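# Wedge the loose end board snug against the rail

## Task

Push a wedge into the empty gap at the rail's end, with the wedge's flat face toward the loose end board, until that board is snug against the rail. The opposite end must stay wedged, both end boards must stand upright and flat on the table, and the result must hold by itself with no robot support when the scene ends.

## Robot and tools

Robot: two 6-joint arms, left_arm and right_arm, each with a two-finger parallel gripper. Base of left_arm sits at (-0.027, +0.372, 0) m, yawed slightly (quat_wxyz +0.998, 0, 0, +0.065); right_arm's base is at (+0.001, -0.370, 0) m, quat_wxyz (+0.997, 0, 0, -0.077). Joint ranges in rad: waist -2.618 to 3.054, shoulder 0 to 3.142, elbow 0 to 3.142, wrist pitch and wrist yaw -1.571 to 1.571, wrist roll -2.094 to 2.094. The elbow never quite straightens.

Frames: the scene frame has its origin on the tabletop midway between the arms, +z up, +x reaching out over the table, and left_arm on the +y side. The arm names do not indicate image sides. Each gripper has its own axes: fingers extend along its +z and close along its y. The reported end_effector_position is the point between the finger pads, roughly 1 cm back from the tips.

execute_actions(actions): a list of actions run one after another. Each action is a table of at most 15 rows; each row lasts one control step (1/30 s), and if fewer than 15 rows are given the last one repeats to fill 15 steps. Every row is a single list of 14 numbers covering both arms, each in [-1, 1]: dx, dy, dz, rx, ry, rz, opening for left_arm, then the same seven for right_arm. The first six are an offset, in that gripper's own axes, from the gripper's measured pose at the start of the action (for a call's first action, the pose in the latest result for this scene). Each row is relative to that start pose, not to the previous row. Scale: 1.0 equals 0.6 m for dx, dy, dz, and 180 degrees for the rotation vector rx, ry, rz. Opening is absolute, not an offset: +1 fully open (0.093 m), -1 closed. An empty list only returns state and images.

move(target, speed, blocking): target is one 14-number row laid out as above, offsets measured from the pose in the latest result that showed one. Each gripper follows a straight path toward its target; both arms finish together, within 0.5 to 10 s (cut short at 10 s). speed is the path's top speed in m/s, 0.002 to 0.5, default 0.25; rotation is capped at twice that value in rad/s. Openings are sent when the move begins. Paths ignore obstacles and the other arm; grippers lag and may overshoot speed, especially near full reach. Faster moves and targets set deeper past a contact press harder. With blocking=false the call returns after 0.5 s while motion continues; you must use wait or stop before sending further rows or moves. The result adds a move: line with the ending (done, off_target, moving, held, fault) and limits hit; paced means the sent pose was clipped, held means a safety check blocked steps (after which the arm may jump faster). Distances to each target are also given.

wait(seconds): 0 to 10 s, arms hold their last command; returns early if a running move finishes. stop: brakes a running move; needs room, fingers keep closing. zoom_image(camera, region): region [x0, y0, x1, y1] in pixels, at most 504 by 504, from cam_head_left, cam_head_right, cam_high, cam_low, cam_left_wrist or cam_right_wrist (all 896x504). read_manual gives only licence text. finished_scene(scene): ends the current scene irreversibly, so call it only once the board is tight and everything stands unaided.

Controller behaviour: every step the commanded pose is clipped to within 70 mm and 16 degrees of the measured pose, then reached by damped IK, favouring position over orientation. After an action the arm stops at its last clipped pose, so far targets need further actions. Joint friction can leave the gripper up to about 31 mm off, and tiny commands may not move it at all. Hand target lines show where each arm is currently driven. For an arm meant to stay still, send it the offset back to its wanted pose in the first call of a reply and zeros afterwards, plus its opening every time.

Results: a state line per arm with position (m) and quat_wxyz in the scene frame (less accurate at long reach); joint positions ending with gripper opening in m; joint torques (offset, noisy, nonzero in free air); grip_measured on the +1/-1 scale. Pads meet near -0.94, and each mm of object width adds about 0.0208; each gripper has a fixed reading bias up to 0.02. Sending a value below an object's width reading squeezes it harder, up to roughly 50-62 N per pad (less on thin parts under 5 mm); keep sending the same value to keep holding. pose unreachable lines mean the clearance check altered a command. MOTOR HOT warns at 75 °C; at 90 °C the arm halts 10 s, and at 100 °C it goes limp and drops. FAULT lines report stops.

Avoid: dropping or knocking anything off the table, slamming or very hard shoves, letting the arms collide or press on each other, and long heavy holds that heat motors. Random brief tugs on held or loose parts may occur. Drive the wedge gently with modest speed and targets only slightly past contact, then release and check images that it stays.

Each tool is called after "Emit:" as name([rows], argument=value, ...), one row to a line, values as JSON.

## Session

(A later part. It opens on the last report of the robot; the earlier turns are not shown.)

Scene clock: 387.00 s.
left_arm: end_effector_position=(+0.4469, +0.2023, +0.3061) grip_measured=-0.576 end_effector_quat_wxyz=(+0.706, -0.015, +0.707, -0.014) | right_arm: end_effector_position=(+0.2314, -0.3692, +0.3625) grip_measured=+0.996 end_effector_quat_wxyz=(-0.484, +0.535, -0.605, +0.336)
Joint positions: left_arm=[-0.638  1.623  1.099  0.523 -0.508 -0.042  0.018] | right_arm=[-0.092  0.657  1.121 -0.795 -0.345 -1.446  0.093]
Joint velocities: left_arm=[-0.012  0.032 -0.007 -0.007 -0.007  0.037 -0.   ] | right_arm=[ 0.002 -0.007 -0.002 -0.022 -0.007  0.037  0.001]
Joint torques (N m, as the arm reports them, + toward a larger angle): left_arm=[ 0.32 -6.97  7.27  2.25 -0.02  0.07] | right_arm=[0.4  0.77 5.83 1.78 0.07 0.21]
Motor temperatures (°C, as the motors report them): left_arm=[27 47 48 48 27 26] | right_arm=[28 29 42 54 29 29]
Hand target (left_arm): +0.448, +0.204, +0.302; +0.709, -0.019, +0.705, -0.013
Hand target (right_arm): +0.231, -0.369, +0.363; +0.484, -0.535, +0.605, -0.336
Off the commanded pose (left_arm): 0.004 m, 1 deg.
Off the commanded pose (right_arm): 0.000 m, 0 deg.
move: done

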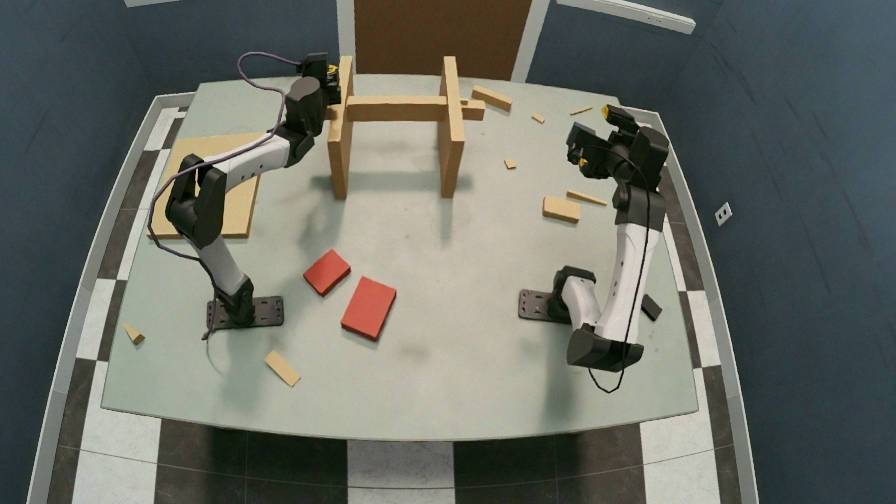

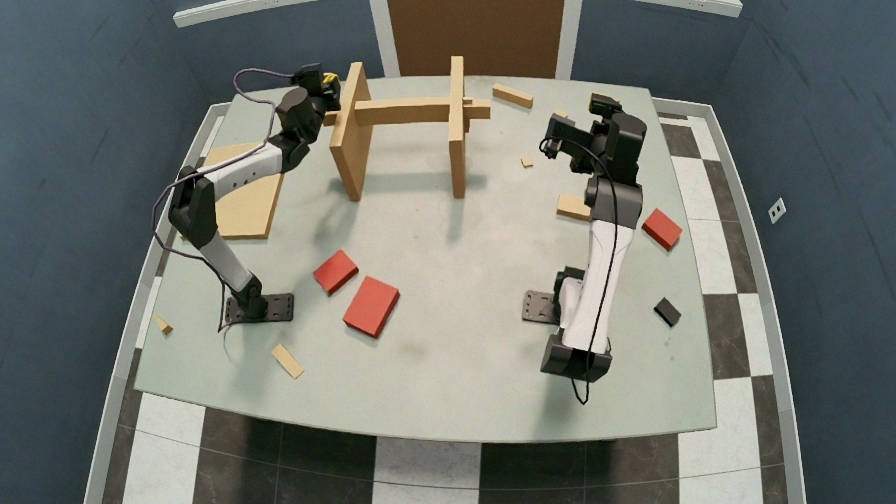

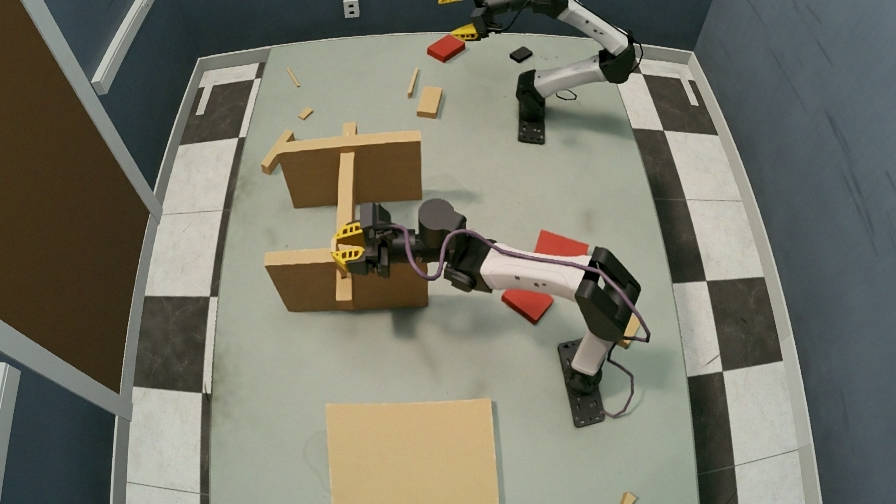

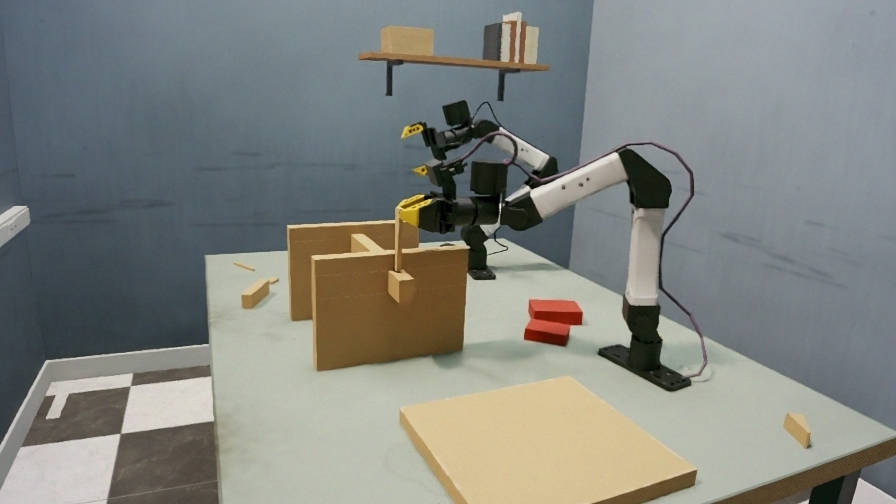

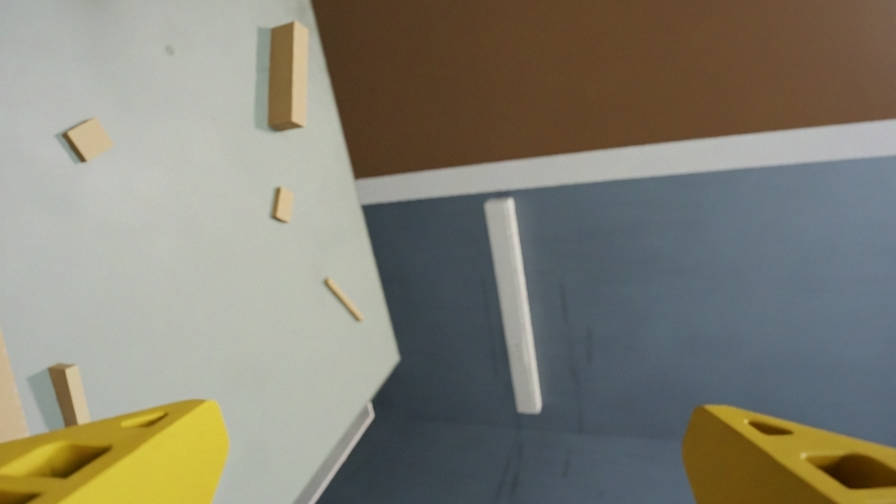

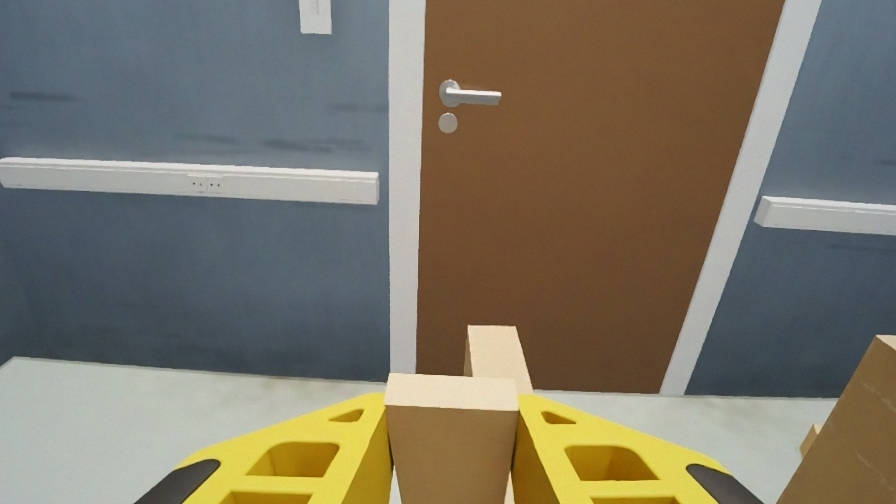

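Emit:
move(target=[0.0267, -0.0006, 0.0017, 0, -0.003, 0, -0.59, 0, 0, 0, 0, 0, 0, 1], speed=0.01)

Emit:
zoom_image(camera="cam_high", region=[310, 230, 390, 310])

Emit:
zoom_image(camera="cam_low", region=[350, 200, 450, 300])

Scene clock: 398.07 s.
left_arm: end_effector_position=(+0.4471, +0.2022, +0.2960) grip_measured=-0.576 end_effector_quat_wxyz=(+0.709, -0.016, +0.705, -0.016) | right_arm: end_effector_position=(+0.2314, -0.3692, +0.3625) grip_measured=+0.996 end_effector_quat_wxyz=(-0.484, +0.535, -0.605, +0.336)
Joint positions: left_arm=[-0.638  1.638  1.066  0.578 -0.508 -0.042  0.018] | right_arm=[-0.092  0.657  1.121 -0.795 -0.345 -1.446  0.093]
Joint velocities: left_arm=[ 0.012 -0.007 -0.012  0.022  0.051  0.007 -0.001] | right_arm=[ 0.002  0.017 -0.012  0.007 -0.066  0.037 -0.   ]
Joint torques (N m, as the arm reports them, + toward a larger angle): left_arm=[ 0.12 -6.77  7.12  2.24 -0.01  0.12] | right_arm=[0.41 0.79 5.82 1.78 0.07 0.21]
Motor temperatures (°C, as the motors report them): left_arm=[27 48 47 49 27 26] | right_arm=[28 29 42 54 29 29]
Hand target (left_arm): +0.448, +0.201, +0.290; +0.710, -0.015, +0.704, -0.014
Hand target (right_arm): +0.231, -0.369, +0.363; +0.484, -0.535, +0.605, -0.336
Off the commanded pose (left_arm): 0.006 m, 0 deg.
Off the commanded pose (right_arm): 0.000 m, 0 deg.
move: done

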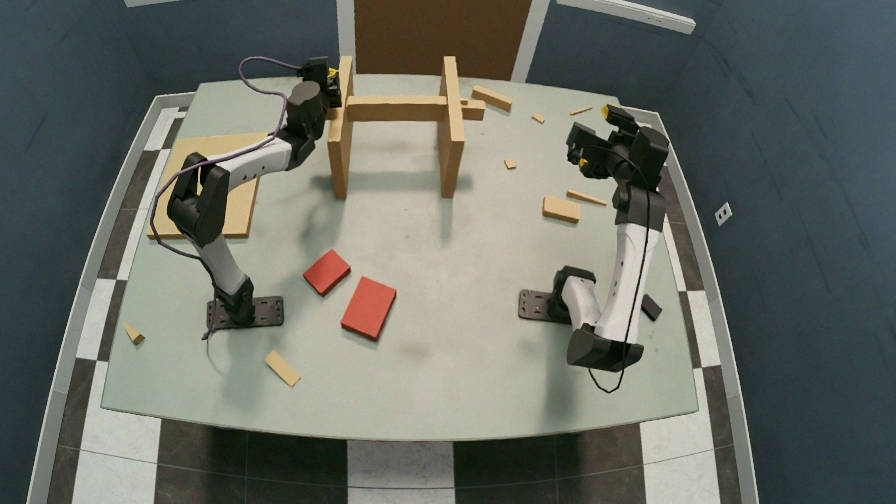

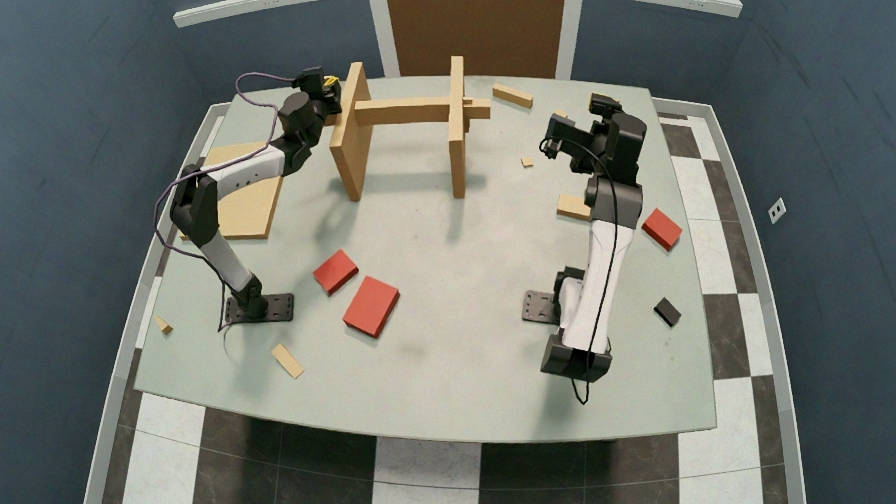

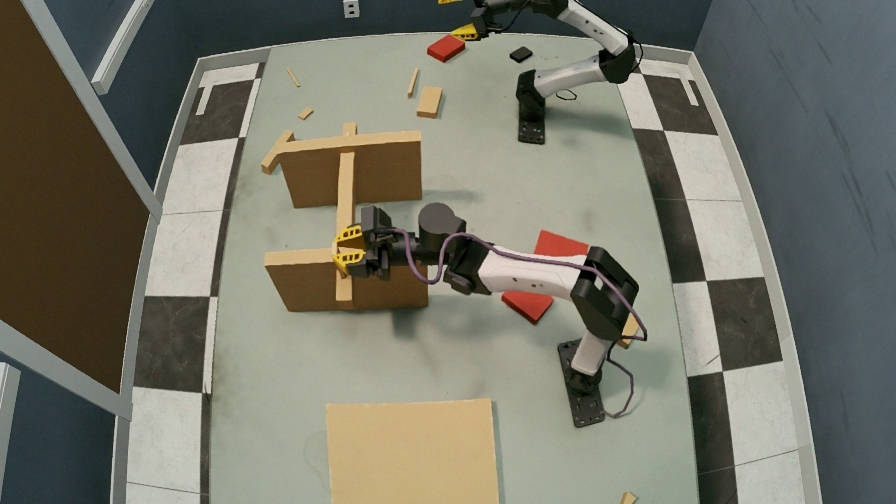

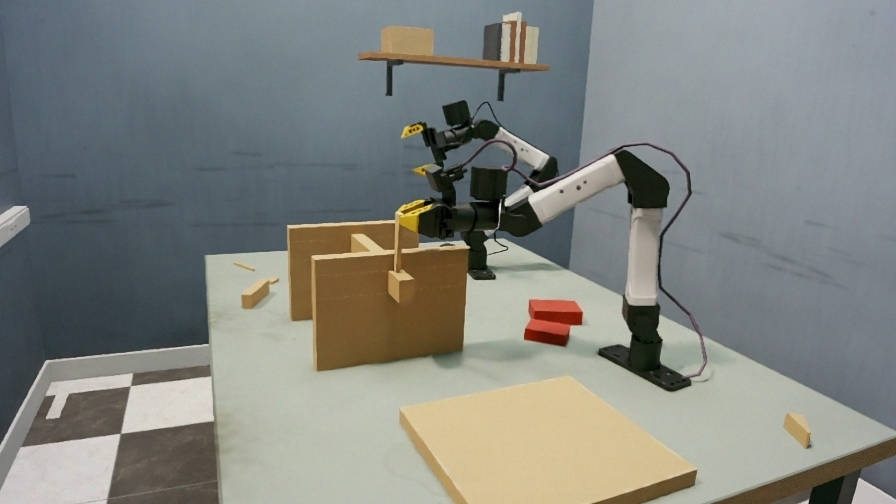

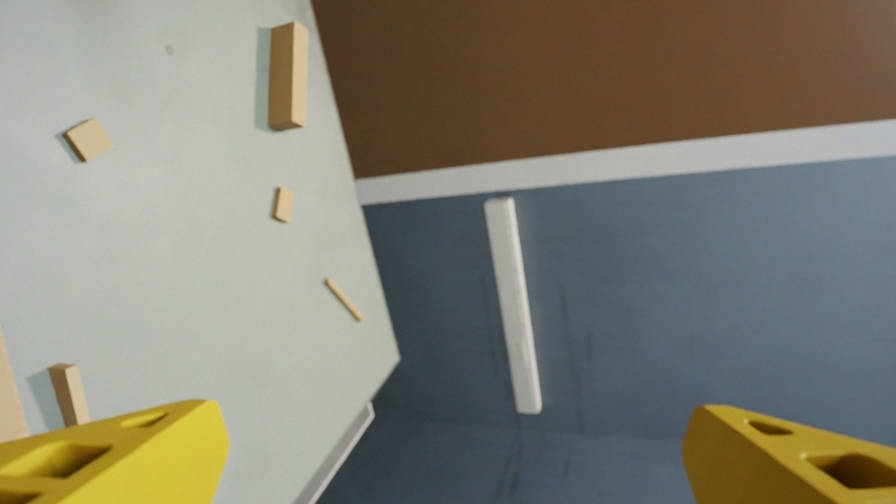

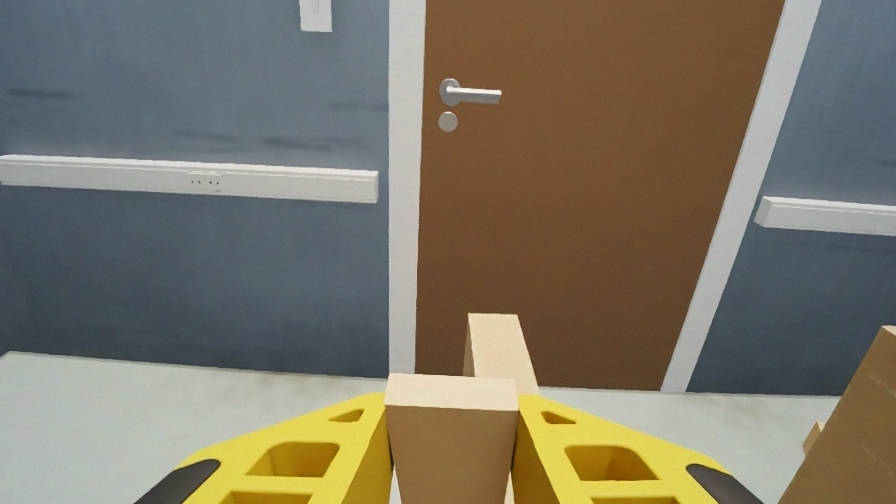

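Region (310, 230, 390, 310) of cam_high's 896x504 image, scaled by 6.300, with more detail than that image has.

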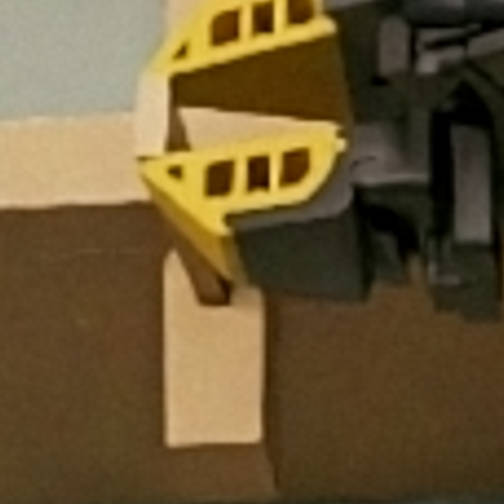

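Region (350, 200, 450, 300) of cam_low's 896x504 image, scaled by 5.040, with more detail than that image has.

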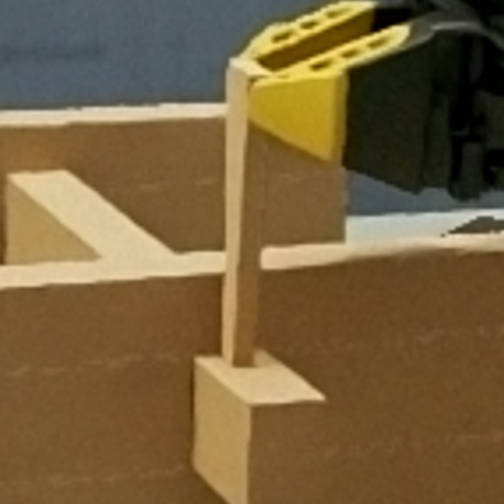

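Emit:
move(target=[0.0653, -0.0054, 0.0008, 0, 0, 0, -0.59, 0, 0, 0, 0, 0, 0, 1], speed=0.015)

Emit:
zoom_image(camera="cam_low", region=[350, 200, 470, 320])

Scene clock: 410.37 s.
left_arm: end_effector_position=(+0.4493, +0.2016, +0.2675) grip_measured=-0.576 end_effector_quat_wxyz=(+0.712, -0.019, +0.702, -0.016) | right_arm: end_effector_position=(+0.2314, -0.3692, +0.3625) grip_measured=+0.996 end_effector_quat_wxyz=(-0.484, +0.535, -0.605, +0.336)
Joint positions: left_arm=[-0.638  1.695  0.996  0.715 -0.512 -0.042  0.018] | right_arm=[-0.092  0.657  1.121 -0.795 -0.345 -1.446  0.093]
Joint velocities: left_arm=[ 0.012  0.002  0.002 -0.037 -0.066  0.022 -0.001] | right_arm=[-0.012 -0.002 -0.012 -0.022 -0.037  0.022  0.   ]
Joint torques (N m, as the arm reports them, + toward a larger angle): left_arm=[-0.65 -6.73  6.92  2.2  -0.05  0.09] | right_arm=[0.41 0.78 5.83 1.79 0.07 0.21]
Motor temperatures (°C, as the motors report them): left_arm=[27 48 47 49 27 26] | right_arm=[28 29 42 55 29 29]
Hand target (left_arm): +0.448, +0.197, +0.257; +0.709, -0.016, +0.705, -0.016
Hand target (right_arm): +0.231, -0.369, +0.363; +0.484, -0.535, +0.605, -0.336
Off the commanded pose (left_arm): 0.012 m, 1 deg.
Off the commanded pose (right_arm): 0.000 m, 0 deg.
move: off_target (left_arm)

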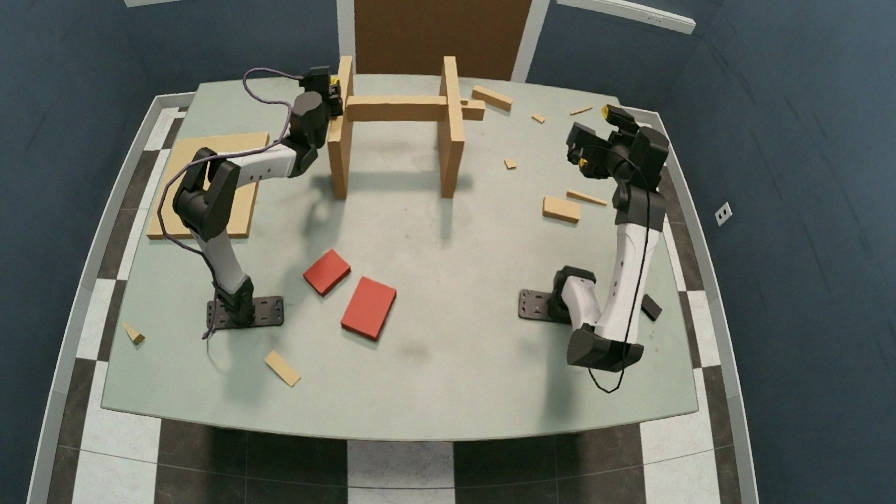

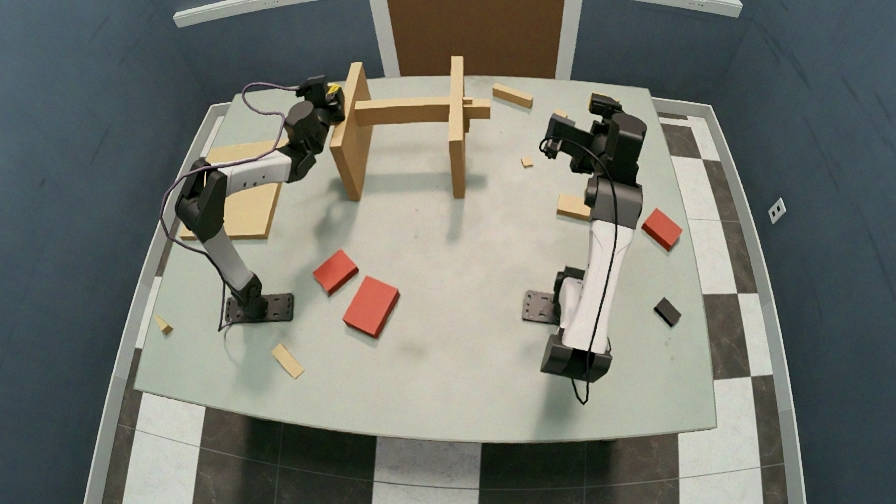

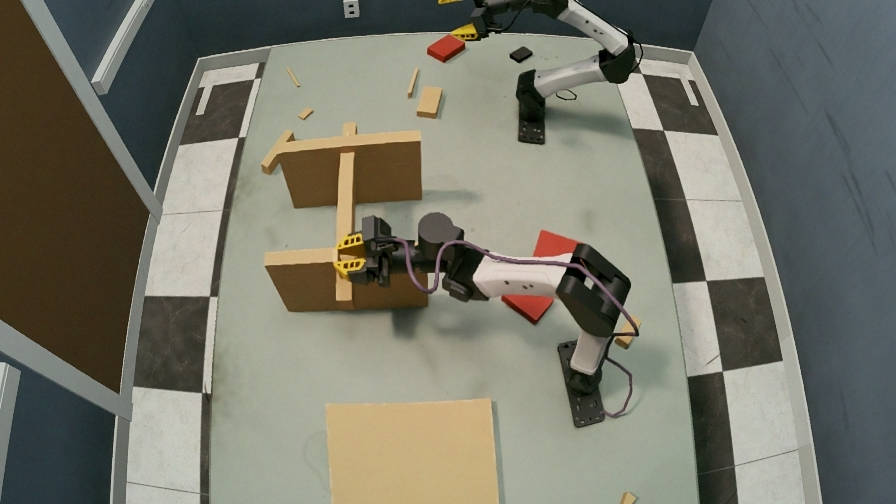

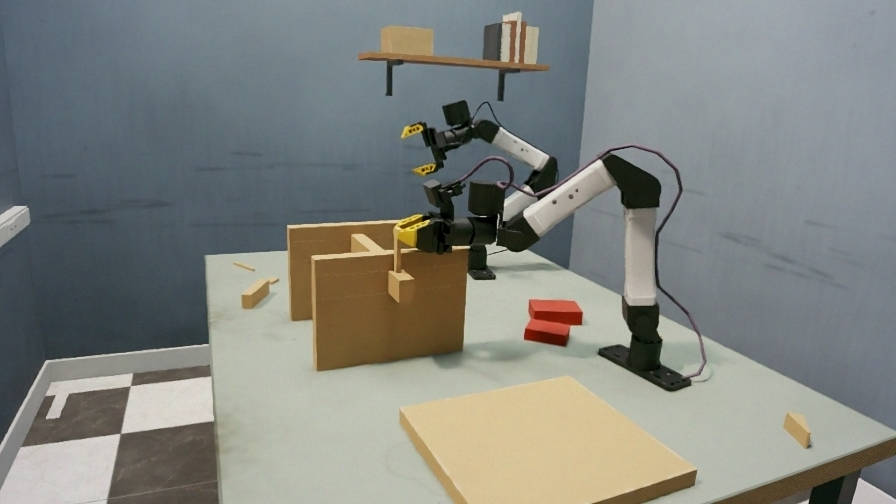

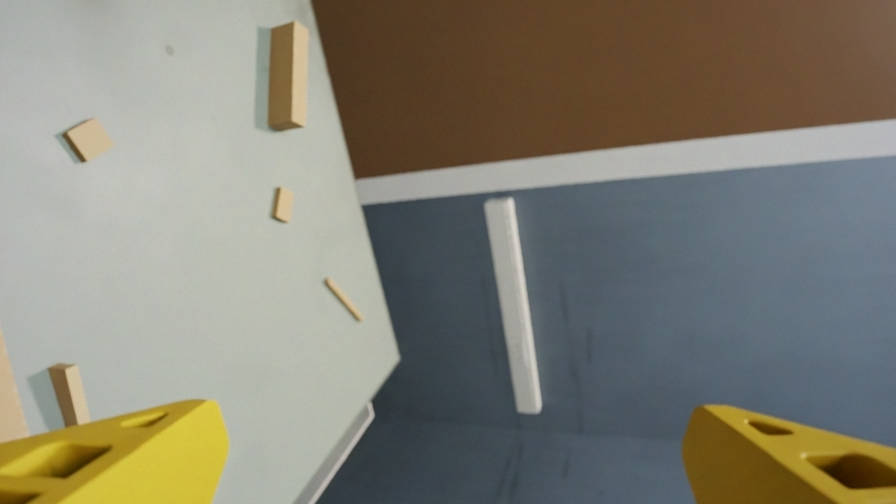

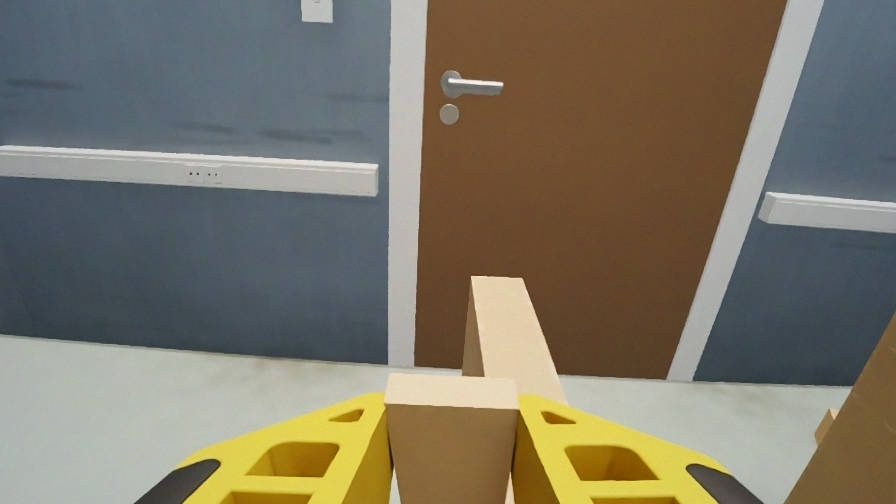

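Region (350, 200, 470, 320) of cam_low's 896x504 image, scaled by 4.200, with more detail than that image has.

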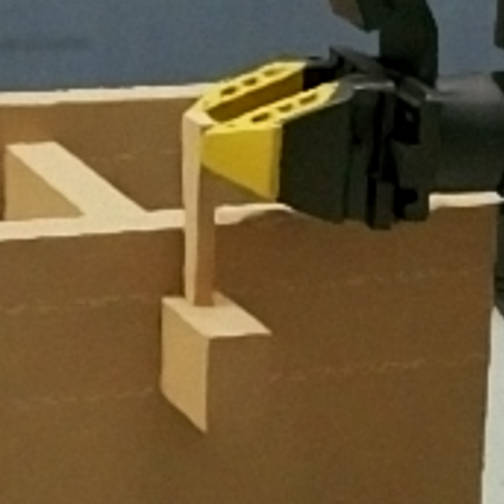

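Emit:
execute_actions([
  [[0,0,0,0,0,0,-0.57,0,0,0,0,0,0,1],[0,0,0,0,0,0,-0.56,0,0,0,0,0,0,1],[0,0,0,0,0,0,-0.55,0,0,0,0,0,0,1],[0,0,0,0,0,0,-0.54,0,0,0,0,0,0,1],[0,0,0,0,0,0,-0.53,0,0,0,0,0,0,1],[0,0,0,0,0,0,-0.52,0,0,0,0,0,0,1],[0,0,0,0,0,0,-0.51,0,0,0,0,0,0,1],[0,0,0,0,0,0,-0.50,0,0,0,0,0,0,1],[0,0,0,0,0,0,-0.49,0,0,0,0,0,0,1],[0,0,0,0,0,0,-0.485,0,0,0,0,0,0,1],[0,0,0,0,0,0,-0.48,0,0,0,0,0,0,1],[0,0,0,0,0,0,-0.475,0,0,0,0,0,0,1],[0,0,0,0,0,0,-0.47,0,0,0,0,0,0,1],[0,0,0,0,0,0,-0.465,0,0,0,0,0,0,1],[0,0,0,0,0,0,-0.46,0,0,0,0,0,0,1]],
  [[0,0,0,0,0,0,-0.455,0,0,0,0,0,0,1],[0,0,0,0,0,0,-0.45,0,0,0,0,0,0,1],[0,0,0,0,0,0,-0.445,0,0,0,0,0,0,1],[0,0,0,0,0,0,-0.44,0,0,0,0,0,0,1],[0,0,0,0,0,0,-0.435,0,0,0,0,0,0,1],[0,0,0,0,0,0,-0.43,0,0,0,0,0,0,1],[0,0,0,0,0,0,-0.425,0,0,0,0,0,0,1],[0,0,0,0,0,0,-0.42,0,0,0,0,0,0,1],[0,0,0,0,0,0,-0.415,0,0,0,0,0,0,1],[0,0,0,0,0,0,-0.41,0,0,0,0,0,0,1],[0,0,0,0,0,0,-0.405,0,0,0,0,0,0,1],[0,0,0,0,0,0,-0.40,0,0,0,0,0,0,1],[0,0,0,0,0,0,-0.39,0,0,0,0,0,0,1],[0,0,0,0,0,0,-0.38,0,0,0,0,0,0,1],[0,0,0,0,0,0,-0.37,0,0,0,0,0,0,1]],
  [[0,0,0,0,0,0,-0.35,0,0,0,0,0,0,1],[0,0,0,0,0,0,-0.32,0,0,0,0,0,0,1],[0,0,0,0,0,0,-0.28,0,0,0,0,0,0,1],[0,0,0,0,0,0,-0.24,0,0,0,0,0,0,1],[0,0,0,0,0,0,-0.2,0,0,0,0,0,0,1]],
])

Emit:
zoom_image(camera="cam_low", region=[350, 200, 470, 320])

Scene clock: 424.83 s.
left_arm: end_effector_position=(+0.4493, +0.2015, +0.2675) grip_measured=-0.202 end_effector_quat_wxyz=(+0.712, -0.019, +0.702, -0.016) | right_arm: end_effector_position=(+0.2314, -0.3692, +0.3625) grip_measured=+0.996 end_effector_quat_wxyz=(-0.484, +0.535, -0.605, +0.336)
Joint positions: left_arm=[-0.638  1.695  0.996  0.716 -0.512 -0.042  0.036] | right_arm=[-0.092  0.657  1.121 -0.795 -0.345 -1.446  0.093]
Joint velocities: left_arm=[-0.002  0.012 -0.012 -0.037  0.022  0.007 -0.   ] | right_arm=[-0.007  0.002 -0.007 -0.007 -0.095 -0.007 -0.001]
Joint torques (N m, as the arm reports them, + toward a larger angle): left_arm=[ 0.19 -7.98  7.82  1.98  0.01  0.09] | right_arm=[0.42 0.79 5.84 1.79 0.07 0.21]
Motor temperatures (°C, as the motors report them): left_arm=[27 48 47 49 27 26] | right_arm=[28 29 42 55 29 29]
Hand target (left_arm): +0.449, +0.202, +0.268; +0.712, -0.019, +0.702, -0.016
Hand target (right_arm): +0.231, -0.369, +0.363; +0.484, -0.535, +0.605, -0.336
Off the commanded pose (left_arm): 0.000 m, 0 deg.
Off the commanded pose (right_arm): 0.000 m, 0 deg.

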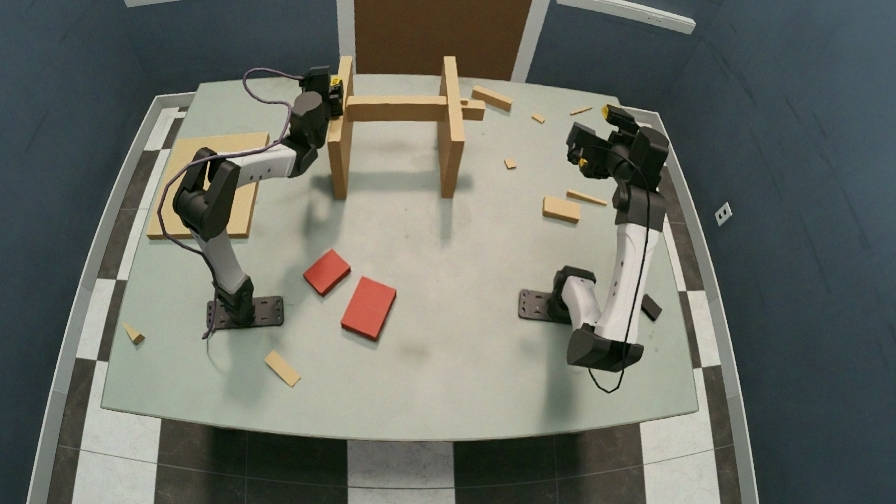

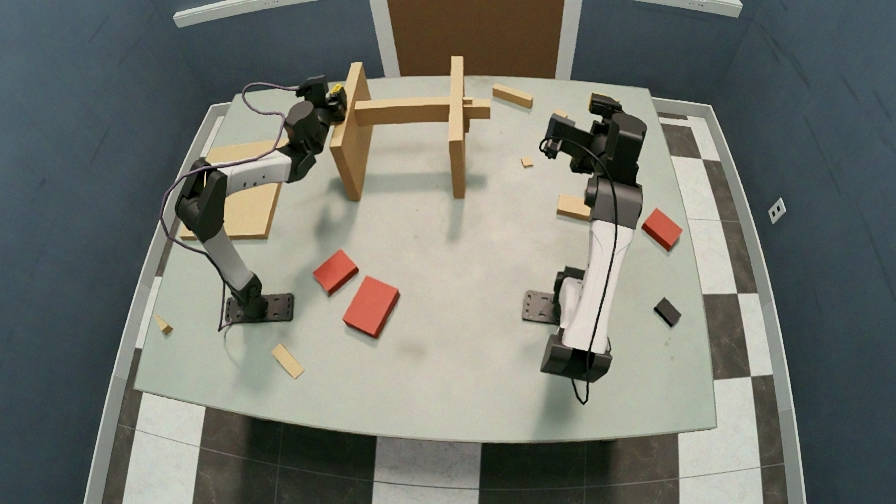

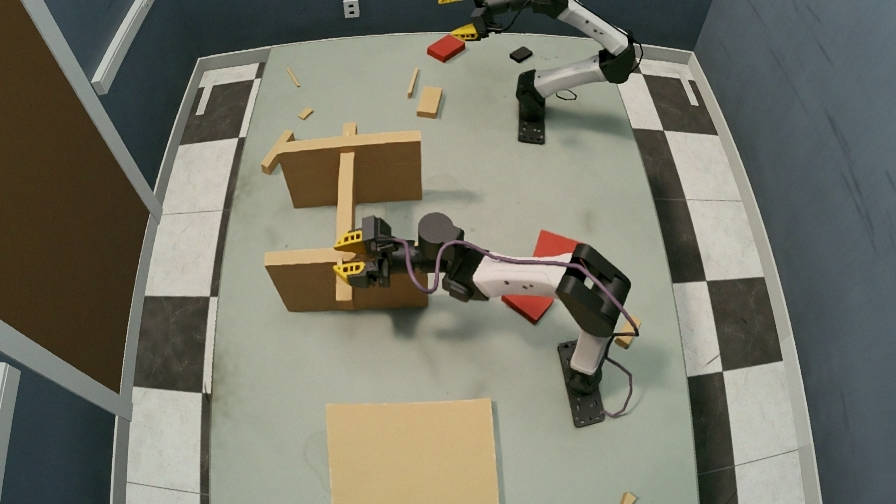

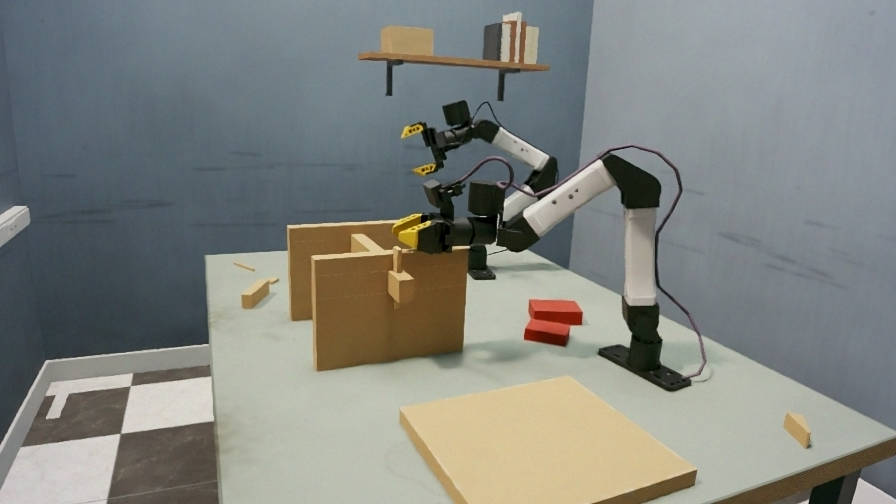

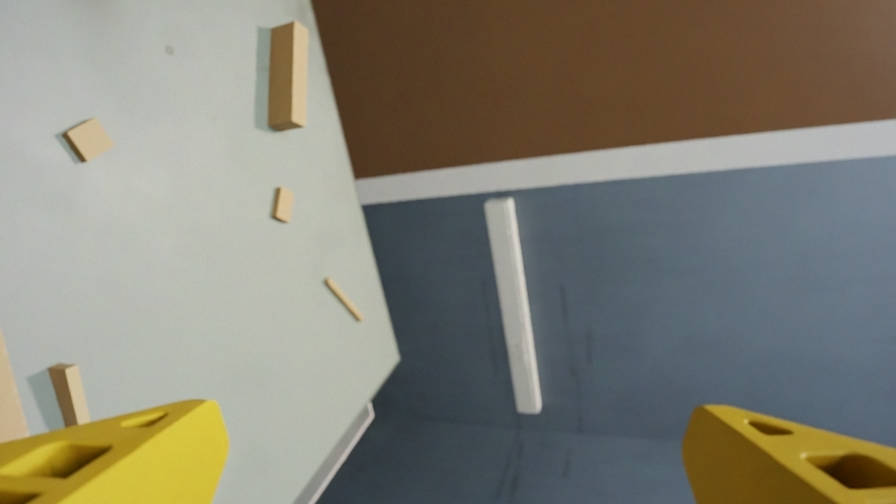

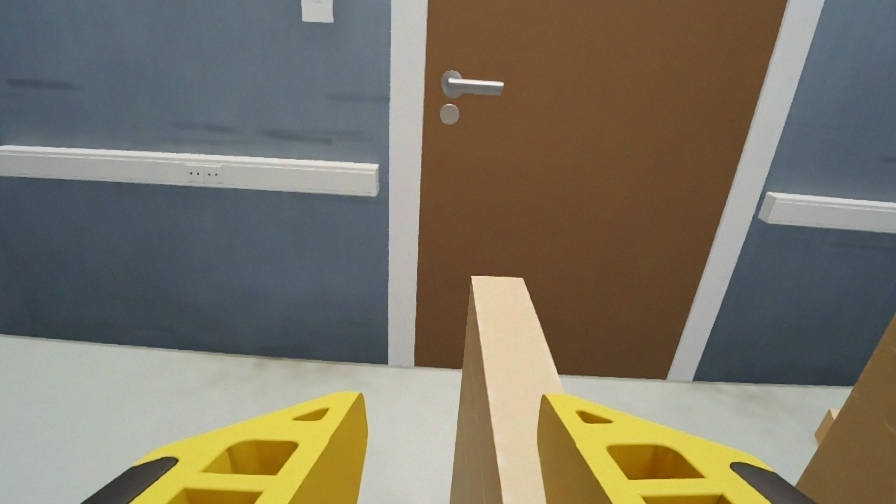

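Region (350, 200, 470, 320) of cam_low's 896x504 image, scaled by 4.200, with more detail than that image has.

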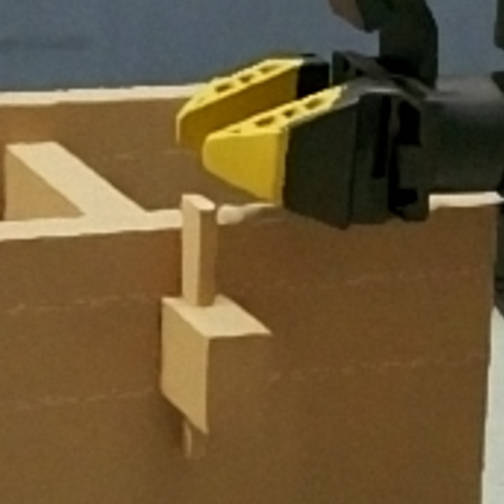

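Emit:
move(target=[-0.0045, -0.0578, 0.011, -0.0049, 0.2545, 0.0155, 0.1, 0, 0, 0, 0, 0, 0, 1], speed=0.12)

Emit:
zoom_image(camera="cam_low", region=[340, 180, 480, 320])

Emit:
zoom_image(camera="cam_high", region=[290, 200, 410, 320])

Scene clock: 464.00 s.
left_arm: end_effector_position=(+0.4529, +0.1706, +0.2712) grip_measured=+0.098 end_effector_quat_wxyz=(+0.379, +0.001, +0.925, -0.001) | right_arm: end_effector_position=(+0.2314, -0.3692, +0.3625) grip_measured=+0.996 end_effector_quat_wxyz=(-0.484, +0.535, -0.605, +0.336)
Joint positions: left_arm=[-0.638  2.01   2.155 -1.005 -0.346 -0.376  0.05 ] | right_arm=[-0.092  0.657  1.121 -0.795 -0.345 -1.446  0.093]
Joint velocities: left_arm=[-0.022  0.002  0.002 -0.022 -0.007  0.022 -0.001] | right_arm=[ 0.012  0.002  0.007  0.051 -0.081  0.051 -0.002]
Joint torques (N m, as the arm reports them, + toward a larger angle): left_arm=[-0.07 -9.55  9.45  1.51 -0.12 -0.05] | right_arm=[0.41 0.78 5.83 1.78 0.07 0.21]
Motor temperatures (°C, as the motors report them): left_arm=[27 51 48 49 27 26] | right_arm=[28 28 42 55 29 29]
Hand target (left_arm): +0.454, +0.168, +0.274; +0.381, -0.003, +0.925, -0.006
Hand target (right_arm): +0.231, -0.369, +0.363; +0.484, -0.535, +0.605, -0.336
Off the commanded pose (left_arm): 0.005 m, 0 deg.
Off the commanded pose (right_arm): 0.000 m, 0 deg.
move: done

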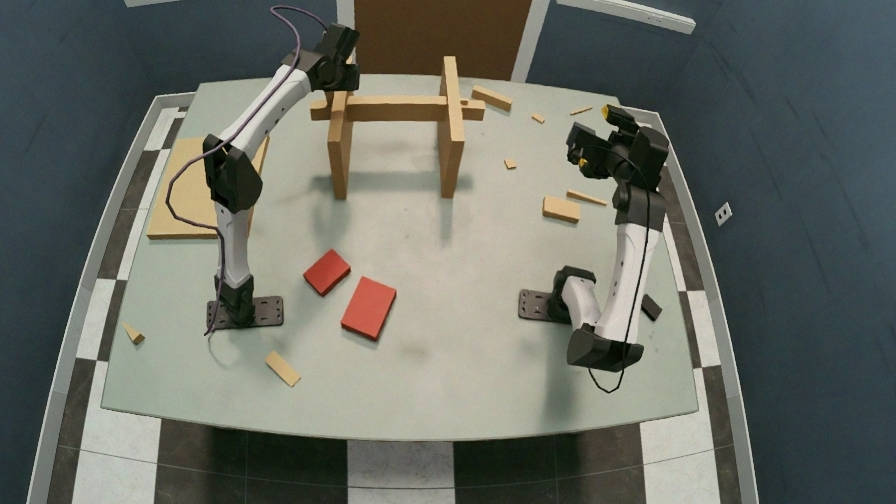

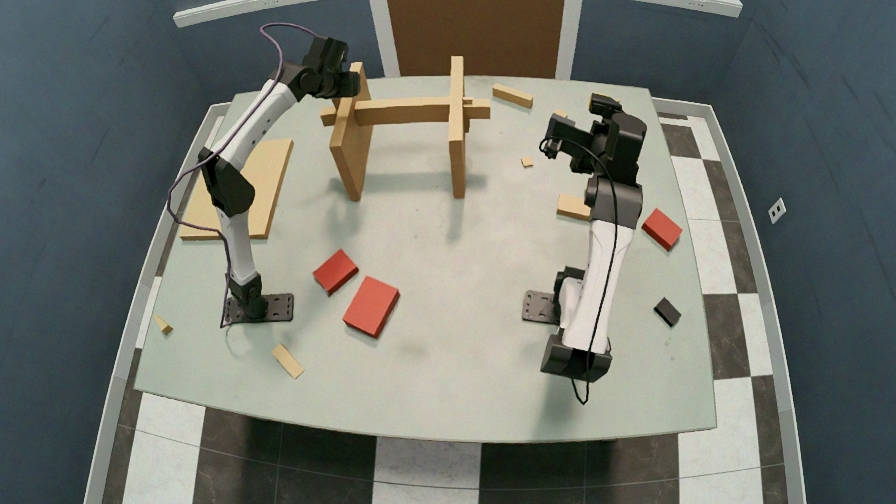

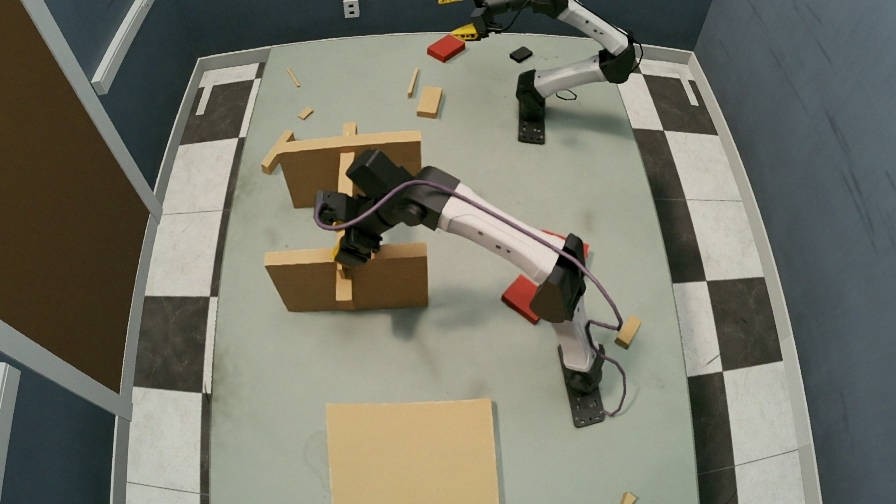

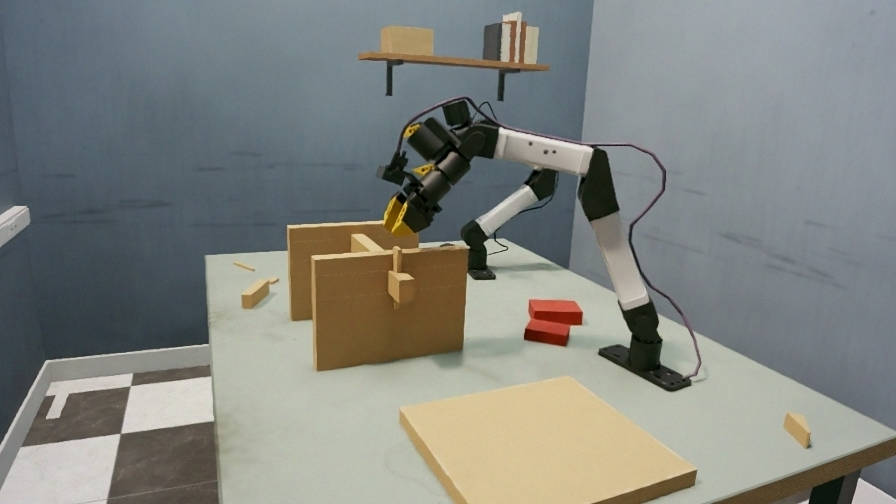

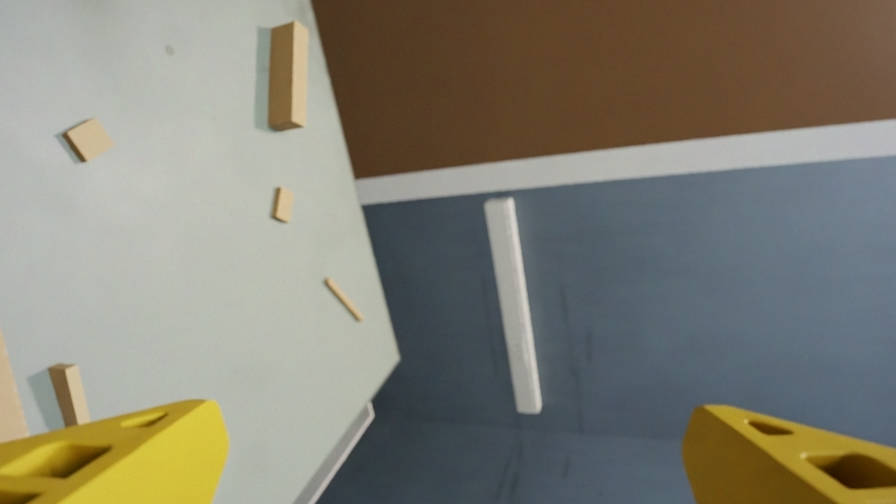

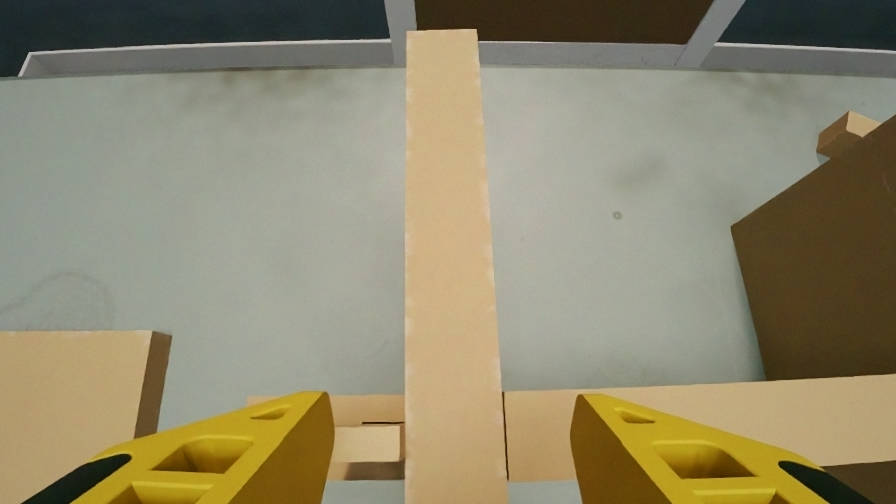

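Region (340, 180, 480, 320) of cam_low's 896x504 image, scaled by 3.600, with more detail than that image has.

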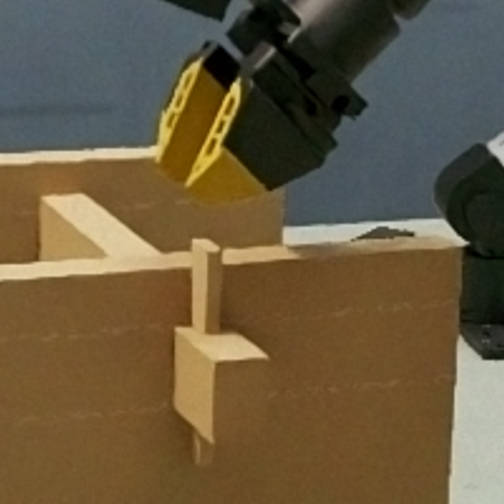

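Region (290, 200, 410, 320) of cam_high's 896x504 image, scaled by 4.200, with more detail than that image has.

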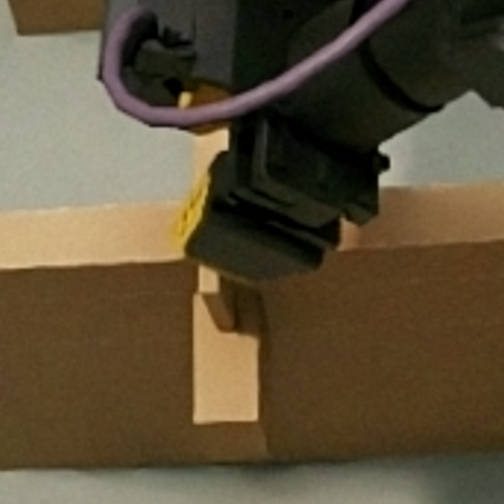

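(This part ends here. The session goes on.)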